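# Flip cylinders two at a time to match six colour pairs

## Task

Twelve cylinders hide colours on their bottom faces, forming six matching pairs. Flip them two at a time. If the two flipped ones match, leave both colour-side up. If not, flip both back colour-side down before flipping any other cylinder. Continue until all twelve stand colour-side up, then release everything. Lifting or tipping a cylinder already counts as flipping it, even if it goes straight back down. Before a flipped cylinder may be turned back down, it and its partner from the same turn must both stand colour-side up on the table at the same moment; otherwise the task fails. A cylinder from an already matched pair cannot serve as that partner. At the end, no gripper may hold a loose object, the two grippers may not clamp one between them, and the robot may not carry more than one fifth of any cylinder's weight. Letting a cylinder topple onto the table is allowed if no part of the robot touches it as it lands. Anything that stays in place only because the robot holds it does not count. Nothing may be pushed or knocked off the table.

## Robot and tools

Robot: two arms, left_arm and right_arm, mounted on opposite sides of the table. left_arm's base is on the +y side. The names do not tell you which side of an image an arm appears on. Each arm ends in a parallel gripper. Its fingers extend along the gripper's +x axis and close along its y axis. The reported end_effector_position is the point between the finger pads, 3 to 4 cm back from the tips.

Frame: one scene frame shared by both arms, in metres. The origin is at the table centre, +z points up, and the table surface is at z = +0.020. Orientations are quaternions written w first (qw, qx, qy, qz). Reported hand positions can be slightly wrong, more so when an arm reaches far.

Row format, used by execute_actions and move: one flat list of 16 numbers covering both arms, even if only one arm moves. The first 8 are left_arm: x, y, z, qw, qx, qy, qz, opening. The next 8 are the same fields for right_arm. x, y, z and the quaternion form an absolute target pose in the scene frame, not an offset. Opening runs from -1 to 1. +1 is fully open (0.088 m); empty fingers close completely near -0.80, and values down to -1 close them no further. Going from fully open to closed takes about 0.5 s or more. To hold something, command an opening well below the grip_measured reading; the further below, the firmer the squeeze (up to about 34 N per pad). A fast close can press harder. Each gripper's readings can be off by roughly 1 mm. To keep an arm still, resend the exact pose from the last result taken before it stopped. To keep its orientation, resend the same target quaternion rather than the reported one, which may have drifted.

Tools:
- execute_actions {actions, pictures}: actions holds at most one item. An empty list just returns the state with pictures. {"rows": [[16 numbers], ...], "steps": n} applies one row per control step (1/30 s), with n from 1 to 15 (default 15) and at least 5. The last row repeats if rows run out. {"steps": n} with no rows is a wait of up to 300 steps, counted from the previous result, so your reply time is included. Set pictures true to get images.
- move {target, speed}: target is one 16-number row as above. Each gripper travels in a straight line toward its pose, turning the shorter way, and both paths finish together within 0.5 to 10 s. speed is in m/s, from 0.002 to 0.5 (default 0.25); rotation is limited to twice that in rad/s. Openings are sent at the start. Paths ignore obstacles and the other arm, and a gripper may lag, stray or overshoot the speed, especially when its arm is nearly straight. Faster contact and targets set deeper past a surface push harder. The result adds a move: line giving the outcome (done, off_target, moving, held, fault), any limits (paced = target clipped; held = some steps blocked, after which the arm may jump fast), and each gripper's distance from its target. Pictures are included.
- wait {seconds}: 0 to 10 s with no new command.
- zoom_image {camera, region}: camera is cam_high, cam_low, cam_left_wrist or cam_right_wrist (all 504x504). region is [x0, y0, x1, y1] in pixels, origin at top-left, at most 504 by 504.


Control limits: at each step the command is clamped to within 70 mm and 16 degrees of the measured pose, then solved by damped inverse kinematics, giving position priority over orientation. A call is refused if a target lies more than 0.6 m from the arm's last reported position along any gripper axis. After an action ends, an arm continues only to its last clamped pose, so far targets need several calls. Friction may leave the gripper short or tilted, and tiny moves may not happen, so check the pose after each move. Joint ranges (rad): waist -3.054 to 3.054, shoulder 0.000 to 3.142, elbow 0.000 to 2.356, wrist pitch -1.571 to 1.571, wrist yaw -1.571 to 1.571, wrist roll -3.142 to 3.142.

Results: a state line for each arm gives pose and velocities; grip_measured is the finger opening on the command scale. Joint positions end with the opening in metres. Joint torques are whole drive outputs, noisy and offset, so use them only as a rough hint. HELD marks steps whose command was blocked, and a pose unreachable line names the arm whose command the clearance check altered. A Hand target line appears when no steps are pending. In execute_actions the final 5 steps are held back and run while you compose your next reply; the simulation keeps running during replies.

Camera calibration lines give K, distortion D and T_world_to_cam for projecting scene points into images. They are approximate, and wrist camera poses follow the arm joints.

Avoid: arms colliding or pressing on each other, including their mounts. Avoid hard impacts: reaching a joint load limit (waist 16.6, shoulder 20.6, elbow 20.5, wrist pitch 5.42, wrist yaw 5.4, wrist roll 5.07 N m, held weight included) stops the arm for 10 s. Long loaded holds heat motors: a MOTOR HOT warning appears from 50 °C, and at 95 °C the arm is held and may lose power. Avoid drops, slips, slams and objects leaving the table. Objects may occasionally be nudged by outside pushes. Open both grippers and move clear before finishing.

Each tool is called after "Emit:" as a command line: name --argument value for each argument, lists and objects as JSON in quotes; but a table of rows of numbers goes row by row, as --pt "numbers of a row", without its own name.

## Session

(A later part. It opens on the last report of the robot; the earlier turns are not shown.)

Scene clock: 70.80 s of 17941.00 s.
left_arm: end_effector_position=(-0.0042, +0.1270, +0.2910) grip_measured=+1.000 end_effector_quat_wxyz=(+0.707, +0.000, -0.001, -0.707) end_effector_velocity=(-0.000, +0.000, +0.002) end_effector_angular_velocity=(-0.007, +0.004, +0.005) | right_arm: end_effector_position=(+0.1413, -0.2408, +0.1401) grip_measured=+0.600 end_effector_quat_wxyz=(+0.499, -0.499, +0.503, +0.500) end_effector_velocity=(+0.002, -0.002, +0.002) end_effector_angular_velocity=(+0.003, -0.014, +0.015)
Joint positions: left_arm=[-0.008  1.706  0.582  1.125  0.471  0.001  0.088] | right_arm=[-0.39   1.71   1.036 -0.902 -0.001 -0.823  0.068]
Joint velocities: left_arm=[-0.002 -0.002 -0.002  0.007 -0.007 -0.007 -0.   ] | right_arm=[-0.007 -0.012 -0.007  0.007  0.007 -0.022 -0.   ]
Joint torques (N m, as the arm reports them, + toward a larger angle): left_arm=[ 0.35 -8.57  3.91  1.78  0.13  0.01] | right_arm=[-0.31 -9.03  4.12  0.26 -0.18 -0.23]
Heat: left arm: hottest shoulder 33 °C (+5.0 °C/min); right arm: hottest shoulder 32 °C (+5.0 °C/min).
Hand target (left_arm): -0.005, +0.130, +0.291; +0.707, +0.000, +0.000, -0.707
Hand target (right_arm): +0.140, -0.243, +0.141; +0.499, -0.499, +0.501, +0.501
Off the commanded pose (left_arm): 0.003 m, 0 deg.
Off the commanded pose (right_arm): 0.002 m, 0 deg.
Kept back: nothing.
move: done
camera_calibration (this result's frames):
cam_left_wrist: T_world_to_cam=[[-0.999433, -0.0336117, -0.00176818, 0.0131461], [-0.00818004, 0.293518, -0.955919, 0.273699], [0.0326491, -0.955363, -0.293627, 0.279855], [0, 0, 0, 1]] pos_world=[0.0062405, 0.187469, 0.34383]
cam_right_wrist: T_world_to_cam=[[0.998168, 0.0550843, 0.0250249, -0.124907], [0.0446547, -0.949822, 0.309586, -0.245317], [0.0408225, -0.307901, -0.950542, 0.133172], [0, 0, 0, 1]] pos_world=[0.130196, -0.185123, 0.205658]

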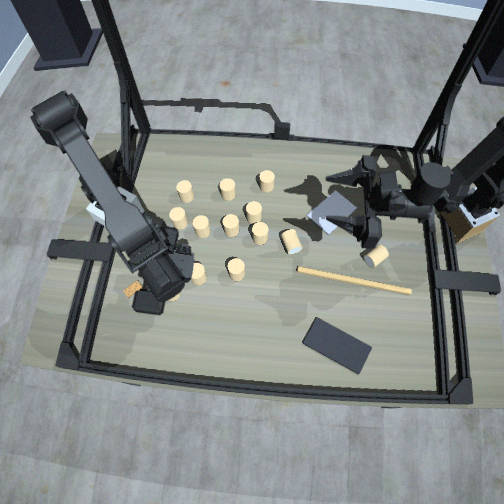

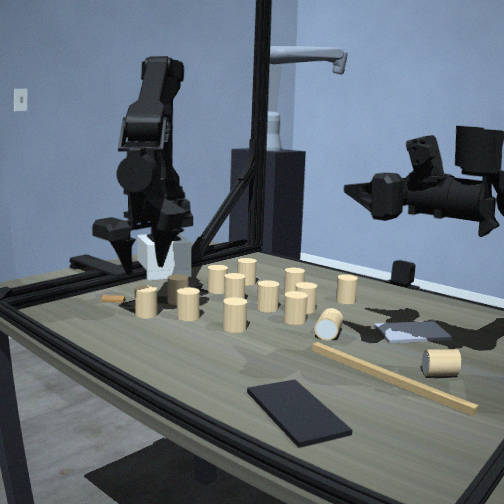

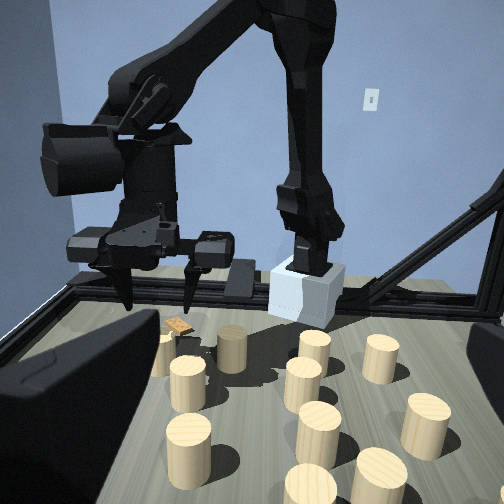

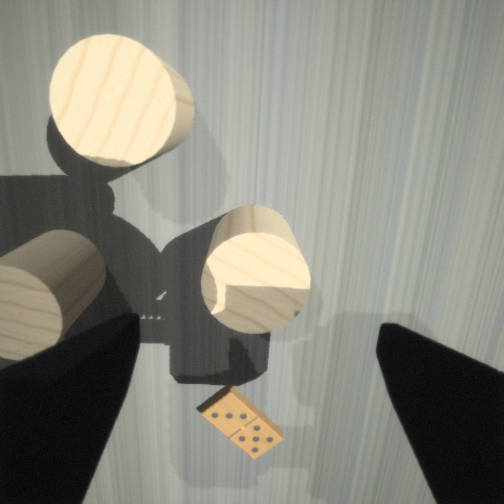

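Emit:
move --target '[-0.005,0.13,0.291,0.707,0,0,-0.707,1,0.137,-0.242,0.072,0.5,-0.5,0.5,0.5,0.6]' --speed 0.15

Emit:
execute_actions --actions '[{"rows":[[-0.005,0.13,0.291,0.707,0,0,-0.707,1,0.138,-0.241,0.077,0.5,-0.5,0.5,0.5,-0.3]],"steps":13}]'

Emit:
move --target '[-0.005,0.13,0.291,0.707,0,0,-0.707,1,0.138,-0.241,0.17,0.5,-0.5,0.5,0.5,-0.3]'

Emit:
move --target '[-0.005,0.11,0.291,0.707,0,0,-0.707,1,0,-0.03,0.28,0.5,0.5,0.5,0.5,-0.3]' --speed 0.5

Emit:
move --target '[-0.005,0.02,0.293,0.707,0,0,-0.707,1,0,-0.03,0.28,0.5,0.5,0.5,0.5,-0.3]' --speed 0.2

Scene clock: 73.27 s of 17941.00 s.
left_arm: end_effector_position=(-0.0042, +0.1271, +0.2911) grip_measured=+1.000 end_effector_quat_wxyz=(+0.707, +0.000, -0.001, -0.707) end_effector_velocity=(-0.000, +0.001, -0.005) end_effector_angular_velocity=(+0.015, +0.015, +0.005) | right_arm: end_effector_position=(+0.1398, -0.2403, +0.0774) grip_measured=+0.600 end_effector_quat_wxyz=(+0.505, -0.500, +0.493, +0.501) end_effector_velocity=(-0.002, -0.002, -0.005) end_effector_angular_velocity=(-0.003, +0.014, +0.005)
Joint positions: left_arm=[-0.008  1.706  0.582  1.125  0.471  0.001  0.088] | right_arm=[-0.386  1.829  0.888 -0.613 -0.001 -0.824  0.068]
Joint velocities: left_arm=[-0.002  0.002 -0.007 -0.007 -0.007 -0.007 -0.   ] | right_arm=[-0.002  0.012 -0.007  0.007 -0.007 -0.007 -0.   ]
Joint torques (N m, as the arm reports them, + toward a larger angle): left_arm=[ 0.25 -8.7   3.97  1.76  0.14 -0.04] | right_arm=[ 0.3  -6.62  3.41  0.28 -0.05  0.18]
Heat: left arm: hottest shoulder 33 °C (+4.0 °C/min); right arm: hottest shoulder 32 °C (+4.0 °C/min).
Hand target (left_arm): -0.005, +0.130, +0.291; +0.707, +0.000, +0.000, -0.707
Hand target (right_arm): +0.136, -0.243, +0.072; +0.500, -0.500, +0.500, +0.500
Off the commanded pose (left_arm): 0.003 m, 0 deg.
Off the commanded pose (right_arm): 0.006 m, 1 deg.
Kept back: nothing.
move: done
camera_calibration (this result's frames):
cam_left_wrist: T_world_to_cam=[[-0.999433, -0.0336117, -0.00176818, 0.0131038], [-0.00818004, 0.293518, -0.955919, 0.273686], [0.0326491, -0.955363, -0.293627, 0.279945], [0, 0, 0, 1]] pos_world=[0.00619521, 0.187558, 0.343844]
cam_right_wrist: T_world_to_cam=[[0.997303, 0.0602839, 0.0418602, -0.121876], [0.0452652, -0.954196, 0.295737, -0.225382], [0.057771, -0.293045, -0.954352, 0.0752278], [0, 0, 0, 1]] pos_world=[0.127403, -0.185666, 0.143549]

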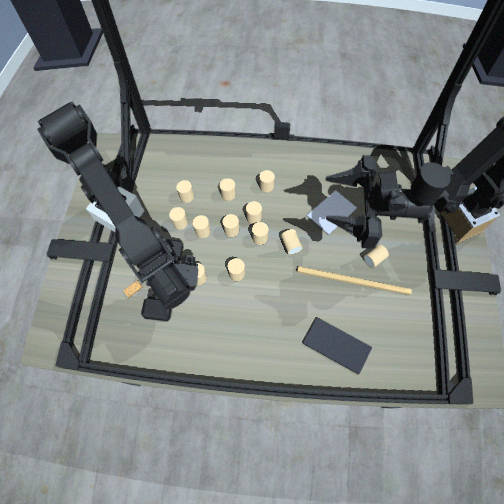

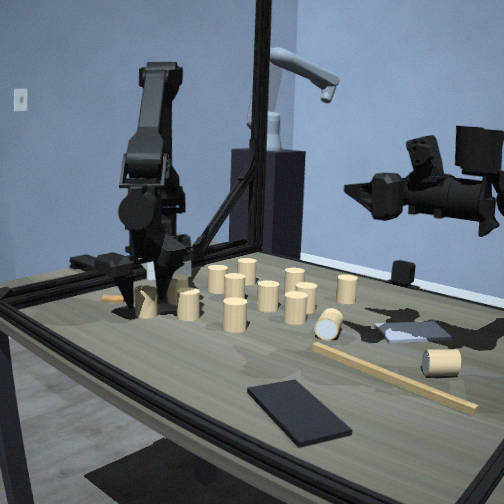

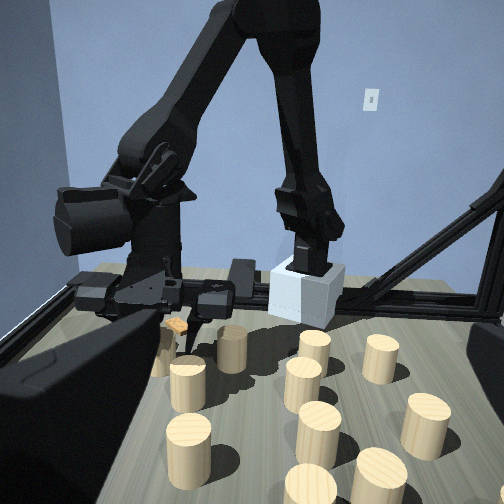

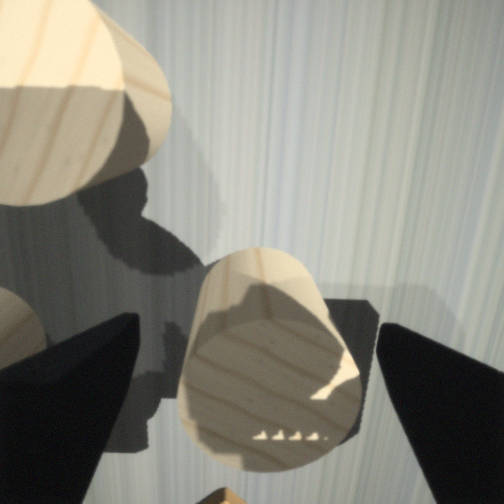

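Scene clock: 73.53 s of 17941.00 s.
left_arm: end_effector_position=(-0.0042, +0.1271, +0.2911) grip_measured=+1.000 end_effector_quat_wxyz=(+0.707, +0.000, -0.001, -0.707) end_effector_velocity=(-0.002, -0.000, -0.002) end_effector_angular_velocity=(+0.015, +0.030, -0.000) | right_arm: end_effector_position=(+0.1376, -0.2420, +0.0773) grip_measured=+0.022 end_effector_quat_wxyz=(+0.501, -0.500, +0.498, +0.501) end_effector_velocity=(-0.002, -0.002, -0.001) end_effector_angular_velocity=(-0.003, +0.014, +0.005)
Joint positions: left_arm=[-0.008  1.706  0.582  1.125  0.471  0.001  0.088] | right_arm=[-0.385  1.829  0.888 -0.626 -0.002 -0.824  0.04 ]
Joint velocities: left_arm=[-0.007 -0.007 -0.002 -0.022 -0.007 -0.022 -0.   ] | right_arm=[-0.002  0.002 -0.002 -0.007 -0.007 -0.007  0.   ]
Joint torques (N m, as the arm reports them, + toward a larger angle): left_arm=[ 0.17 -8.37  3.8   1.75  0.12 -0.02] | right_arm=[ 0.26 -7.09  5.44 -0.04 -0.05  0.16]
Heat: left arm: hottest shoulder 33 °C (+4.0 °C/min); right arm: hottest shoulder 32 °C (+4.0 °C/min).
Steps of this call (steps 1 to 8: the first 8 steps of this action). Readings (end_effector_position):
1: left_arm (-0.0042, +0.1271, +0.2911) | right_arm (+0.1398, -0.2402, +0.0774)
2: left_arm (-0.0042, +0.1271, +0.2911) | right_arm (+0.1395, -0.2405, +0.0774)
4: left_arm (-0.0042, +0.1271, +0.2911) | right_arm (+0.1385, -0.2414, +0.0773)
8: the state above

Scene clock: 74.70 s of 17941.00 s.
left_arm: end_effector_position=(-0.0042, +0.1271, +0.2911) grip_measured=+1.000 end_effector_quat_wxyz=(+0.707, +0.000, -0.001, -0.707) end_effector_velocity=(-0.000, +0.000, -0.001) end_effector_angular_velocity=(+0.007, +0.011, +0.005) | right_arm: end_effector_position=(+0.1373, -0.2422, +0.1646) grip_measured=+0.022 end_effector_quat_wxyz=(+0.494, -0.500, +0.505, +0.501) end_effector_velocity=(-0.002, +0.001, +0.004) end_effector_angular_velocity=(+0.000, +0.010, -0.005)
Joint positions: left_arm=[-0.008  1.706  0.582  1.125  0.471  0.001  0.088] | right_arm=[-0.385  1.668  1.093 -1.01  -0.002 -0.824  0.04 ]
Joint velocities: left_arm=[-0.002 -0.002 -0.002 -0.007 -0.007 -0.007 -0.   ] | right_arm=[ 0.002 -0.002  0.012 -0.022 -0.007  0.007 -0.   ]
Joint torques (N m, as the arm reports them, + toward a larger angle): left_arm=[ 0.25 -8.35  3.93  1.8   0.19 -0.01] | right_arm=[ 0.24 -8.88  6.88 -0.13 -0.04  0.17]
Heat: left arm: hottest shoulder 33 °C (+4.0 °C/min); right arm: hottest shoulder 32 °C (+4.0 °C/min).
Hand target (left_arm): -0.005, +0.130, +0.291; +0.707, +0.000, +0.000, -0.707
Hand target (right_arm): +0.139, -0.240, +0.170; +0.500, -0.500, +0.500, +0.500
Off your previous action's commanded pose (left_arm): 0.003 m, 0 deg at its last step (step 5 of this call).
Off your previous action's commanded pose (right_arm): 0.001 m, 0 deg at its last step (step 5 of this call).
Off the commanded pose (left_arm): 0.003 m, 0 deg.
Off the commanded pose (right_arm): 0.006 m, 1 deg.
Kept back: nothing.
move: done
camera_calibration (this result's frames):
cam_left_wrist: T_world_to_cam=[[-0.999433, -0.0336117, -0.00176818, 0.0131038], [-0.00818004, 0.293518, -0.955919, 0.273686], [0.0326491, -0.955363, -0.293627, 0.279945], [0, 0, 0, 1]] pos_world=[0.00619521, 0.187558, 0.343844]
cam_right_wrist: T_world_to_cam=[[0.997972, 0.0612931, 0.0171741, -0.118707], [0.0527863, -0.947679, 0.314829, -0.25551], [0.0355724, -0.313284, -0.948993, 0.155285], [0, 0, 0, 1]] pos_world=[0.12643, -0.186218, 0.229845]

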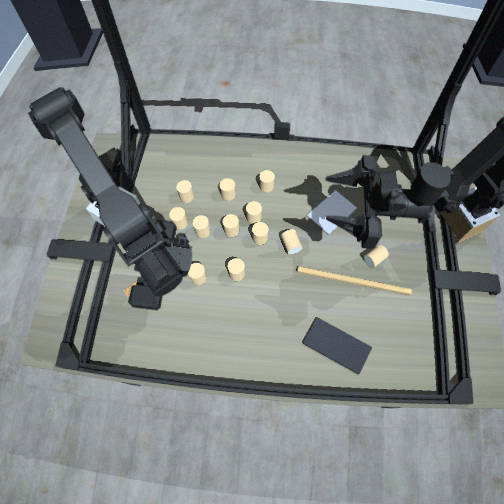

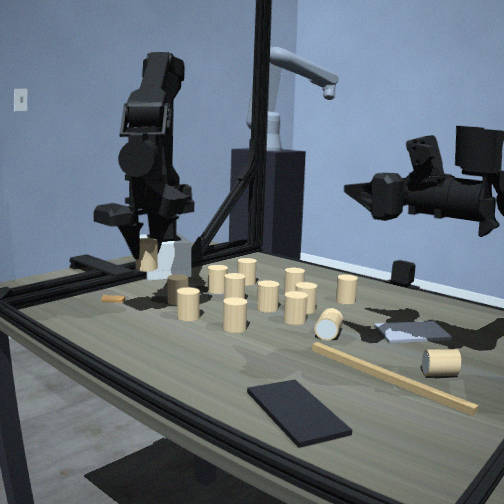

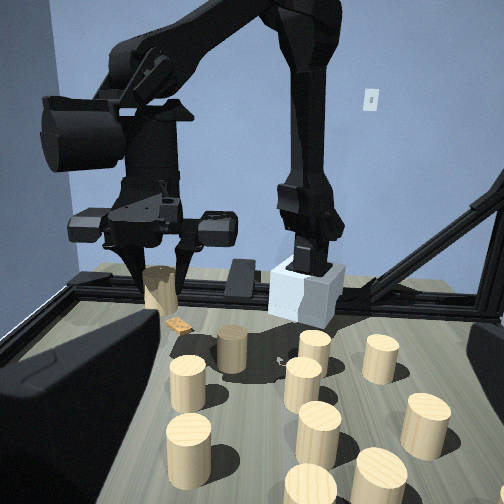

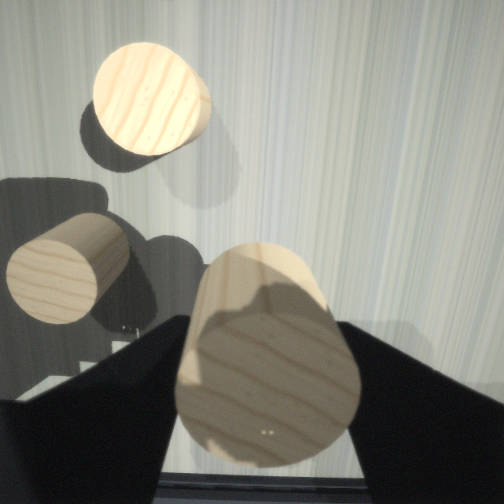

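Scene clock: 77.53 s of 17941.00 s.
left_arm: end_effector_position=(-0.0055, +0.1131, +0.2928) grip_measured=+1.000 end_effector_quat_wxyz=(+0.707, -0.000, -0.003, -0.707) end_effector_velocity=(+0.000, -0.001, +0.000) end_effector_angular_velocity=(+0.002, +0.008, +0.005) | right_arm: end_effector_position=(+0.0019, -0.0289, +0.2847) grip_measured=+0.022 end_effector_quat_wxyz=(+0.505, +0.500, +0.490, +0.505) end_effector_velocity=(-0.002, -0.001, -0.004) end_effector_angular_velocity=(-0.007, +0.009, +0.010)
Joint positions: left_arm=[-0.033  1.742  0.631  1.115  0.446  0.001  0.088] | right_arm=[ 0.174  1.584  0.523  1.072 -0.253  1.553  0.04 ]
Joint velocities: left_arm=[-0.002 -0.002  0.002 -0.007 -0.007 -0.007 -0.   ] | right_arm=[ 0.002  0.007 -0.007  0.007 -0.007  0.007 -0.   ]
Joint torques (N m, as the arm reports them, + toward a larger angle): left_arm=[-0.11 -5.85  6.05  1.52 -0.1  -0.02] | right_arm=[ 0.2  -5.88  4.53  1.64  0.04  0.13]
Heat: left arm: hottest shoulder 33 °C (+4.0 °C/min); right arm: hottest shoulder 32 °C (+3.0 °C/min).
Hand target (left_arm): -0.005, +0.110, +0.291; +0.707, -0.000, +0.000, -0.707
Hand target (right_arm): +0.001, -0.030, +0.279; +0.506, +0.499, +0.495, +0.500
Off the commanded pose (left_arm): 0.004 m, 0 deg.
Off the commanded pose (right_arm): 0.005 m, 1 deg.
Kept back: nothing.
move: done
camera_calibration (this result's frames):
cam_left_wrist: T_world_to_cam=[[-0.999441, -0.0332415, -0.0035984, 0.0118613], [-0.00618497, 0.289568, -0.957138, 0.280226], [0.0328587, -0.95658, -0.289611, 0.266077], [0, 0, 0, 1]] pos_world=[0.00484496, 0.173773, 0.345316]
cam_right_wrist: T_world_to_cam=[[0.0786938, -0.0199591, -0.996699, 0.289405], [-0.952328, -0.297115, -0.0692407, 0.0459925], [-0.294752, 0.954633, -0.0423887, 0.12014], [0, 0, 0, 1]] pos_world=[0.0564371, -0.0952486, 0.296727]

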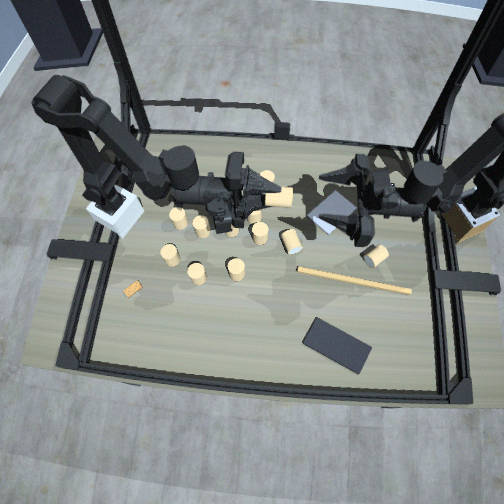

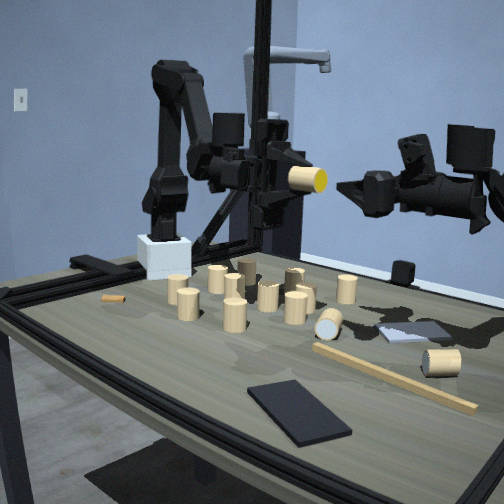

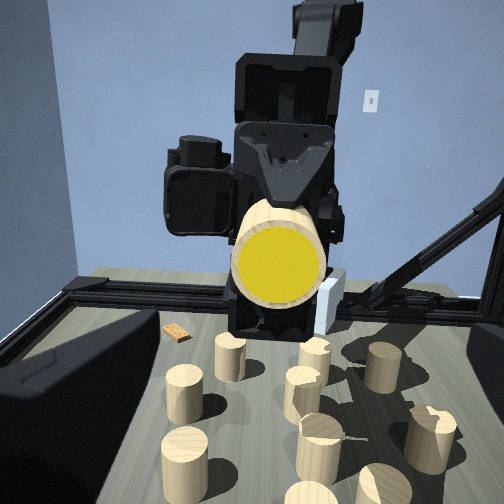

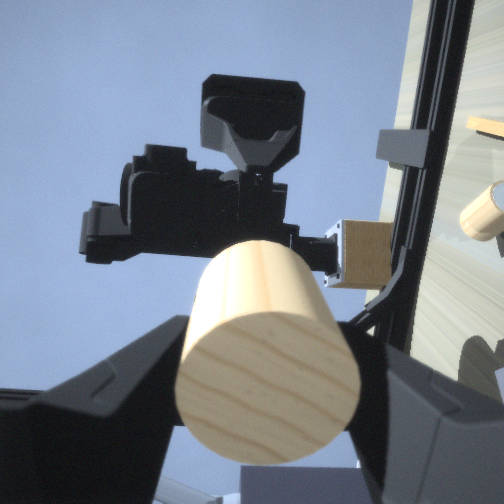

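Scene clock: 78.60 s of 17941.00 s.
left_arm: end_effector_position=(-0.0054, +0.0236, +0.2969) grip_measured=+1.000 end_effector_quat_wxyz=(+0.707, -0.001, -0.004, -0.707) end_effector_velocity=(+0.000, -0.002, +0.000) end_effector_angular_velocity=(+0.002, +0.008, +0.005) | right_arm: end_effector_position=(+0.0009, -0.0289, +0.2847) grip_measured=+0.022 end_effector_quat_wxyz=(+0.500, +0.501, +0.494, +0.504) end_effector_velocity=(+0.004, -0.001, -0.002) end_effector_angular_velocity=(-0.007, -0.005, -0.015)
Joint positions: left_arm=[-0.135  1.981  0.993  0.995  0.344  0.001  0.088] | right_arm=[ 0.174  1.585  0.523  1.072 -0.259  1.565  0.04 ]
Joint velocities: left_arm=[-0.002  0.002  0.007 -0.007 -0.007 -0.007 -0.   ] | right_arm=[-0.007 -0.002 -0.002 -0.007  0.007 -0.007 -0.   ]
Joint torques (N m, as the arm reports them, + toward a larger angle): left_arm=[-0.16 -8.11  6.5   1.54 -0.12 -0.05] | right_arm=[ 0.02 -6.43  4.6   1.51 -0.12  0.12]
Heat: left arm: hottest shoulder 33 °C (+4.0 °C/min); right arm: hottest shoulder 32 °C (+3.0 °C/min).
Hand target (left_arm): -0.005, +0.020, +0.293; +0.707, -0.000, +0.000, -0.707
Hand target (right_arm): +0.000, -0.030, +0.280; +0.500, +0.500, +0.500, +0.500
Off the commanded pose (left_arm): 0.005 m, 0 deg.
Off the commanded pose (right_arm): 0.005 m, 1 deg.
Kept back: nothing.
move: done
camera_calibration (this result's frames):
cam_left_wrist: T_world_to_cam=[[-0.999451, -0.0328701, -0.00407441, 0.0091357], [-0.00552148, 0.286639, -0.958023, 0.310384], [0.0326582, -0.957475, -0.286663, 0.180844], [0, 0, 0, 1]] pos_world=[0.00493844, 0.0844855, 0.349233]
cam_right_wrist: T_world_to_cam=[[0.0667215, -0.0194193, -0.997583, 0.289691], [-0.951112, -0.303407, -0.0577072, 0.0416104], [-0.301553, 0.952663, -0.0387137, 0.118721], [0, 0, 0, 1]] pos_world=[0.0560482, -0.0948508, 0.295988]

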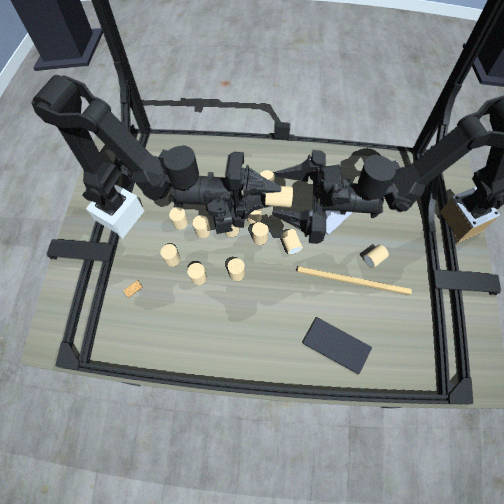

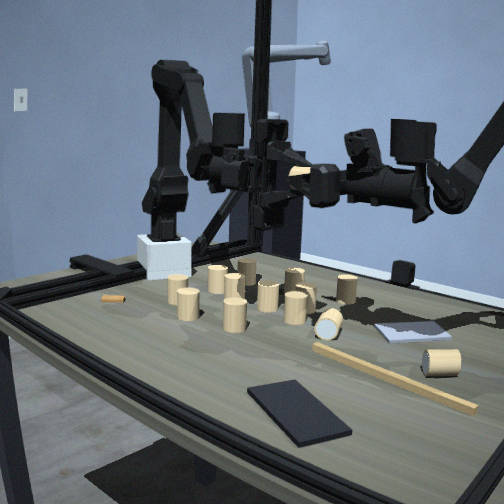

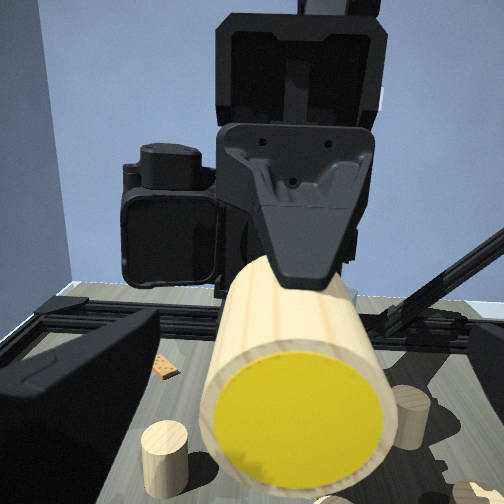

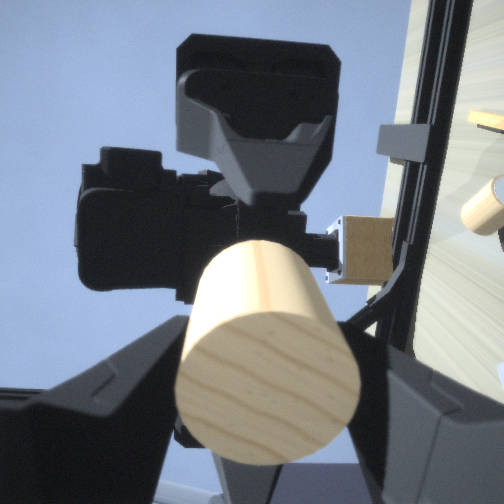

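Emit:
execute_actions --actions '[{"rows":[[0.004,0.02,0.293,0.707,0,0,-0.707,0.5,0,-0.03,0.28,0.5,0.5,0.5,0.5,-0.3]],"steps":10}]'

Emit:
execute_actions --actions '[{"rows":[[0.003,0.02,0.293,0.707,0,0,-0.707,-0.3,0,-0.03,0.28,0.5,0.5,0.5,0.5,-0.3]],"steps":13}]'

Emit:
execute_actions --actions '[{"rows":[[0.003,0.02,0.293,0.707,0,0,-0.707,-0.3,0,-0.03,0.28,0.5,0.5,0.5,0.5,0.6]],"steps":12}]'

Emit:
move --target '[0.0,0.07,0.291,0.707,0,0,-0.707,-0.3,0,-0.07,0.28,0.5,0.5,0.5,0.5,0.6]'

Emit:
move --target '[-0.02,0.18,0.14,0.5,0.5,0.5,-0.5,-0.3,0.043,-0.26,0.14,0.5,-0.5,0.5,0.5,0.6]' --speed 0.5

Scene clock: 79.27 s of 17941.00 s.
left_arm: end_effector_position=(-0.0003, +0.0226, +0.2970) grip_measured=+0.622 end_effector_quat_wxyz=(+0.707, -0.001, -0.004, -0.707) end_effector_velocity=(+0.033, +0.003, -0.002) end_effector_angular_velocity=(+0.016, +0.013, +0.024) | right_arm: end_effector_position=(+0.0008, -0.0289, +0.2847) grip_measured=+0.022 end_effector_quat_wxyz=(+0.500, +0.501, +0.495, +0.504) end_effector_velocity=(+0.001, -0.002, -0.002) end_effector_angular_velocity=(-0.007, -0.006, -0.000)
Joint positions: left_arm=[-0.124  1.988  1.006  0.989  0.355  0.001  0.069] | right_arm=[ 0.174  1.585  0.523  1.072 -0.26   1.565  0.04 ]
Joint velocities: left_arm=[ 0.076  0.017  0.037 -0.037  0.051 -0.007 -0.054] | right_arm=[-0.007 -0.007 -0.007 -0.007 -0.007 -0.007 -0.   ]
Joint torques (N m, as the arm reports them, + toward a larger angle): left_arm=[ 0.52 -8.25  6.19  1.52  0.14 -0.01] | right_arm=[ 0.02 -6.46  4.6   1.5  -0.13  0.12]
Heat: left arm: hottest shoulder 33 °C (+4.0 °C/min); right arm: hottest shoulder 32 °C (+3.0 °C/min).
Steps of this call (steps 1 to 15: nothing new was sent; steps 16 to 20: the first 5 steps of this action). Readings (end_effector_position):
16: left_arm (-0.0050, +0.0231, +0.2969) | right_arm (+0.0008, -0.0289, +0.2847)
17: left_arm (-0.0043, +0.0227, +0.2969) | right_arm (+0.0008, -0.0289, +0.2847)
19: left_arm (-0.0015, +0.0225, +0.2971) | right_arm (+0.0008, -0.0289, +0.2847)
20: the state above

Scene clock: 79.70 s of 17941.00 s.
left_arm: end_effector_position=(+0.0017, +0.0227, +0.2971) grip_measured=+0.016 end_effector_quat_wxyz=(+0.707, -0.001, -0.004, -0.707) end_effector_velocity=(-0.000, +0.000, -0.001) end_effector_angular_velocity=(+0.007, +0.010, +0.005) | right_arm: end_effector_position=(+0.0012, -0.0290, +0.2845) grip_measured=+0.022 end_effector_quat_wxyz=(+0.501, +0.502, +0.494, +0.504) end_effector_velocity=(-0.001, -0.002, -0.003) end_effector_angular_velocity=(-0.012, -0.004, +0.015)
Joint positions: left_arm=[-0.118  1.99   1.009  0.988  0.361  0.001  0.04 ] | right_arm=[ 0.173  1.585  0.523  1.072 -0.259  1.565  0.04 ]
Joint velocities: left_arm=[-0.002 -0.002 -0.002 -0.007 -0.007 -0.007 -0.   ] | right_arm=[-0.007 -0.002 -0.007 -0.007 -0.022 -0.007 -0.   ]
Joint torques (N m, as the arm reports them, + toward a larger angle): left_arm=[ 0.25 -8.14  6.44  1.46 -0.07  0.  ] | right_arm=[ 0.08 -6.47  4.6   1.5  -0.14  0.12]
Heat: left arm: hottest shoulder 33 °C (+4.0 °C/min); right arm: hottest shoulder 32 °C (+3.0 °C/min).
Off your previous action's commanded pose (left_arm): 0.005 m, 0 deg at its last step (step 5 of this call).
Off your previous action's commanded pose (right_arm): 0.005 m, 1 deg at its last step (step 5 of this call).
Steps of this call (steps 1 to 5: the last 5 steps of your previous action; steps 6 to 13: the first 8 steps of this action). Readings (end_effector_position):
6: left_arm (+0.0022, +0.0227, +0.2971) | right_arm (+0.0008, -0.0289, +0.2847)
7: left_arm (+0.0024, +0.0228, +0.2971) | right_arm (+0.0008, -0.0289, +0.2847)
9: left_arm (+0.0024, +0.0228, +0.2971) | right_arm (+0.0008, -0.0289, +0.2847)
13: the state above

Scene clock: 80.10 s of 17941.00 s.
left_arm: end_effector_position=(+0.0018, +0.0226, +0.2961) grip_measured=+0.016 end_effector_quat_wxyz=(+0.707, -0.001, -0.003, -0.707) end_effector_velocity=(+0.002, -0.000, -0.004) end_effector_angular_velocity=(+0.011, -0.003, +0.020) | right_arm: end_effector_position=(+0.0012, -0.0290, +0.2845) grip_measured=+0.494 end_effector_quat_wxyz=(+0.500, +0.502, +0.494, +0.504) end_effector_velocity=(+0.002, -0.000, -0.003) end_effector_angular_velocity=(-0.012, -0.019, -0.010)
Joint positions: left_arm=[-0.118  1.991  1.009  0.987  0.361  0.001  0.04 ] | right_arm=[ 0.173  1.585  0.523  1.072 -0.259  1.566  0.063]
Joint velocities: left_arm=[-0.002  0.002 -0.002 -0.007 -0.022  0.007 -0.   ] | right_arm=[-0.002  0.002 -0.002 -0.007  0.007 -0.022  0.065]
Joint torques (N m, as the arm reports them, + toward a larger angle): left_arm=[ 0.   -8.57  6.41  1.55  0.04  0.02] | right_arm=[ 0.11 -6.47  4.64  1.48 -0.13  0.12]
Heat: left arm: hottest shoulder 33 °C (+4.1 °C/min); right arm: hottest shoulder 32 °C (+3.0 °C/min).
Off your previous action's commanded pose (left_arm): 0.005 m, 0 deg at its last step (step 5 of this call).
Off your previous action's commanded pose (right_arm): 0.005 m, 1 deg at its last step (step 5 of this call).
Steps of this call (steps 1 to 5: the last 5 steps of your previous action; steps 6 to 12: the first 7 steps of this action). Readings (end_effector_position):
6: left_arm (+0.0017, +0.0227, +0.2971) | right_arm (+0.0012, -0.0290, +0.2845)
7: left_arm (+0.0017, +0.0227, +0.2971) | right_arm (+0.0012, -0.0290, +0.2845)
9: left_arm (+0.0017, +0.0226, +0.2967) | right_arm (+0.0012, -0.0290, +0.2845)
12: the state above

Scene clock: 81.50 s of 17941.00 s.
left_arm: end_effector_position=(+0.0004, +0.0665, +0.2886) grip_measured=+0.015 end_effector_quat_wxyz=(+0.707, +0.001, +0.002, -0.707) end_effector_velocity=(-0.001, +0.002, +0.000) end_effector_angular_velocity=(-0.002, +0.006, +0.005) | right_arm: end_effector_position=(+0.0000, -0.0672, +0.2821) grip_measured=+0.600 end_effector_quat_wxyz=(+0.500, +0.500, +0.497, +0.503) end_effector_velocity=(-0.002, -0.004, -0.005) end_effector_angular_velocity=(-0.021, -0.016, +0.015)
Joint positions: left_arm=[-0.077  1.886  0.818  1.063  0.402  0.001  0.04 ] | right_arm=[ 0.132  1.442  0.384  1.064 -0.305  1.566  0.068]
Joint velocities: left_arm=[-0.002 -0.007 -0.012  0.007 -0.007 -0.007 -0.   ] | right_arm=[-0.007 -0.012 -0.012 -0.022 -0.022 -0.022 -0.   ]
Joint torques (N m, as the arm reports them, + toward a larger angle): left_arm=[  0.18 -10.76   4.28   1.85   0.06   0.04] | right_arm=[-0.32 -6.85  4.39  1.17 -0.13  0.12]
Heat: left arm: hottest shoulder 33 °C (+3.0 °C/min); right arm: hottest shoulder 32 °C (+3.0 °C/min).
Hand target (left_arm): +0.000, +0.070, +0.291; +0.707, +0.000, -0.000, -0.707
Hand target (right_arm): -0.000, -0.070, +0.280; +0.500, +0.500, +0.500, +0.500
Off your previous action's commanded pose (left_arm): 0.004 m, 0 deg at its last step (step 5 of this call).
Off your previous action's commanded pose (right_arm): 0.005 m, 1 deg at its last step (step 5 of this call).
Off the commanded pose (left_arm): 0.004 m, 0 deg.
Off the commanded pose (right_arm): 0.004 m, 1 deg.
Kept back: nothing.
move: done
camera_calibration (this result's frames):
cam_left_wrist: T_world_to_cam=[[-0.999448, -0.0332266, 0.000175191, 0.0150998], [-0.0100812, 0.298208, -0.954448, 0.288457], [0.0316608, -0.953923, -0.298378, 0.222435], [0, 0, 0, 1]] pos_world=[0.0109569, 0.126668, 0.341684]
cam_right_wrist: T_world_to_cam=[[0.065408, -0.0240498, -0.997569, 0.28612], [-0.950142, -0.306946, -0.0548984, 0.0279855], [-0.30488, 0.951423, -0.0429275, 0.155929], [0, 0, 0, 1]] pos_world=[0.0554153, -0.132884, 0.293655]

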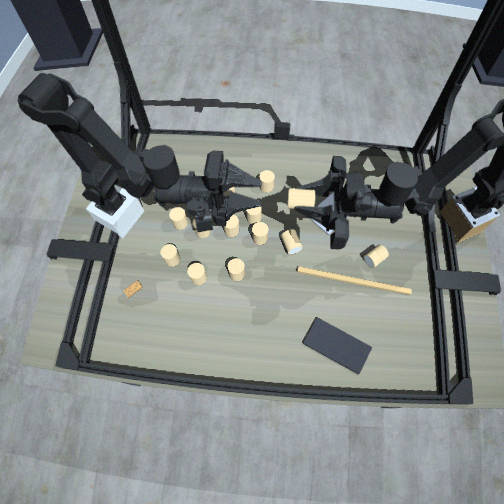

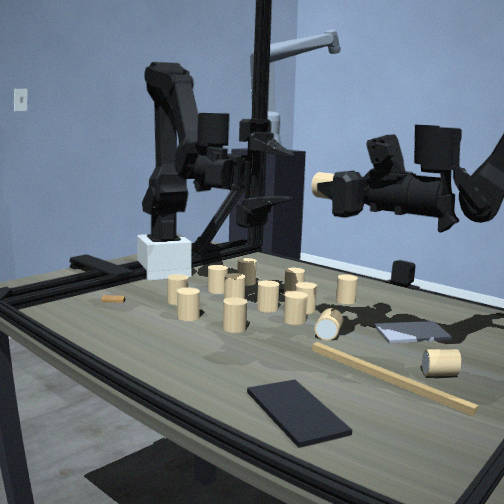

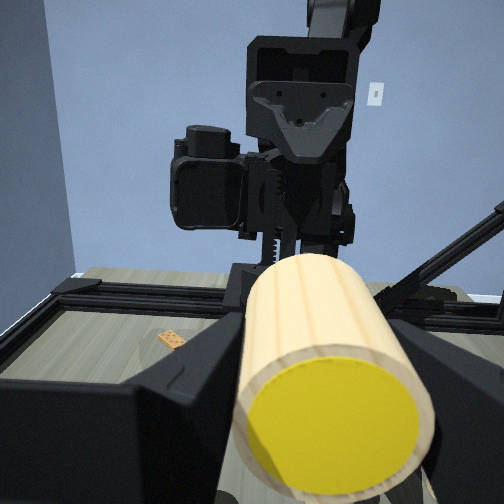

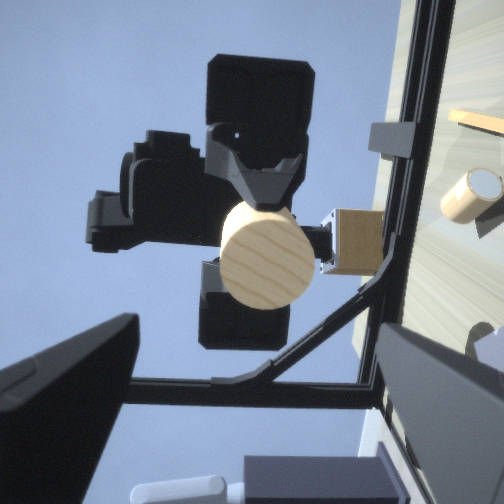

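Scene clock: 84.20 s of 17941.00 s.
left_arm: end_effector_position=(-0.0194, +0.1799, +0.1406) grip_measured=+0.015 end_effector_quat_wxyz=(+0.503, +0.493, +0.501, -0.502) end_effector_velocity=(-0.000, +0.002, -0.004) end_effector_angular_velocity=(+0.019, -0.002, +0.005) | right_arm: end_effector_position=(+0.0439, -0.2586, +0.1453) grip_measured=+0.600 end_effector_quat_wxyz=(+0.502, -0.496, +0.497, +0.505) end_effector_velocity=(+0.003, -0.003, -0.001) end_effector_angular_velocity=(-0.010, -0.020, +0.019)
Joint positions: left_arm=[-0.162  2.026  1.365 -0.903  0.01   0.309  0.04 ] | right_arm=[-0.14   1.395  0.749 -0.916 -0.011 -0.578  0.068]
Joint velocities: left_arm=[-0.002  0.012  0.002 -0.007 -0.007 -0.007 -0.   ] | right_arm=[-0.002 -0.002 -0.007  0.007  0.022 -0.022 -0.   ]
Joint torques (N m, as the arm reports them, + toward a larger angle): left_arm=[-0.6  -8.06  6.19  0.17 -0.13 -0.08] | right_arm=[ 0.22 -4.23  4.21  0.3  -0.02 -0.23]
Heat: left arm: hottest shoulder 34 °C (+4.1 °C/min); right arm: hottest shoulder 32 °C (+3.0 °C/min).
Hand target (left_arm): -0.019, +0.178, +0.138; +0.501, +0.496, +0.503, -0.500
Hand target (right_arm): +0.042, -0.261, +0.142; +0.495, -0.501, +0.500, +0.505
Off the commanded pose (left_arm): 0.001 m, 1 deg.
Off the commanded pose (right_arm): 0.006 m, 1 deg.
Kept back: nothing.
move: done
camera_calibration (this result's frames):
cam_left_wrist: T_world_to_cam=[[-0.999631, -0.00851141, -0.0257998, -0.0016416], [-0.0154863, 0.958781, 0.283725, -0.179868], [0.0223214, 0.284019, -0.958559, 0.156993], [0, 0, 0, 1]] pos_world=[-0.00793078, 0.127851, 0.201477]
cam_right_wrist: T_world_to_cam=[[0.997896, 0.0592315, 0.0263818, -0.0260063], [0.0489141, -0.954745, 0.293377, -0.258595], [0.0425651, -0.291469, -0.955633, 0.141497], [0, 0, 0, 1]] pos_world=[0.0325777, -0.20411, 0.211771]

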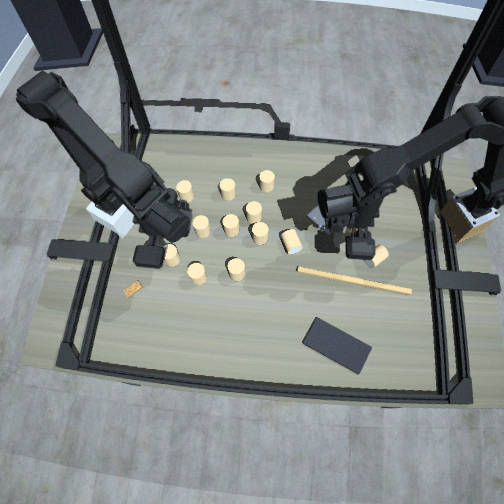

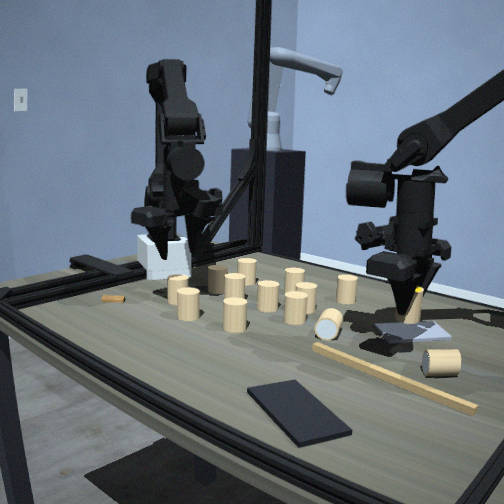

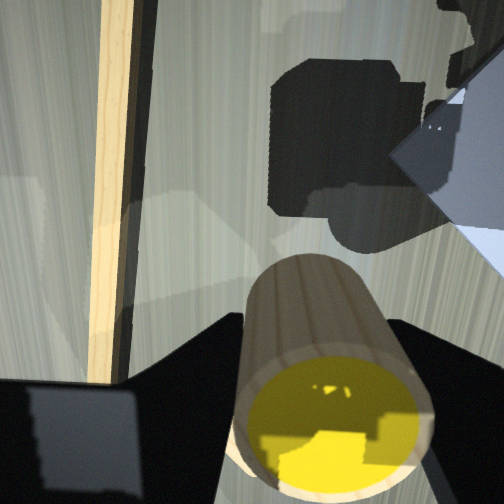

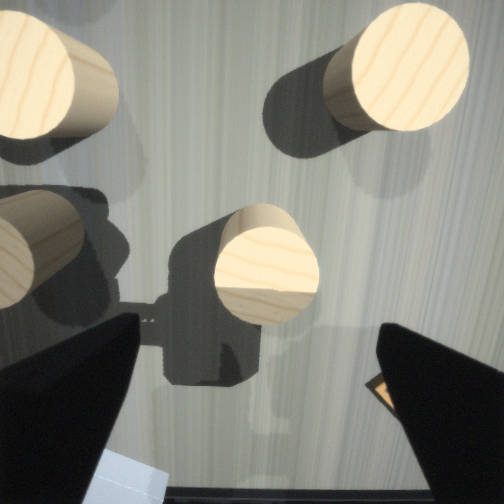

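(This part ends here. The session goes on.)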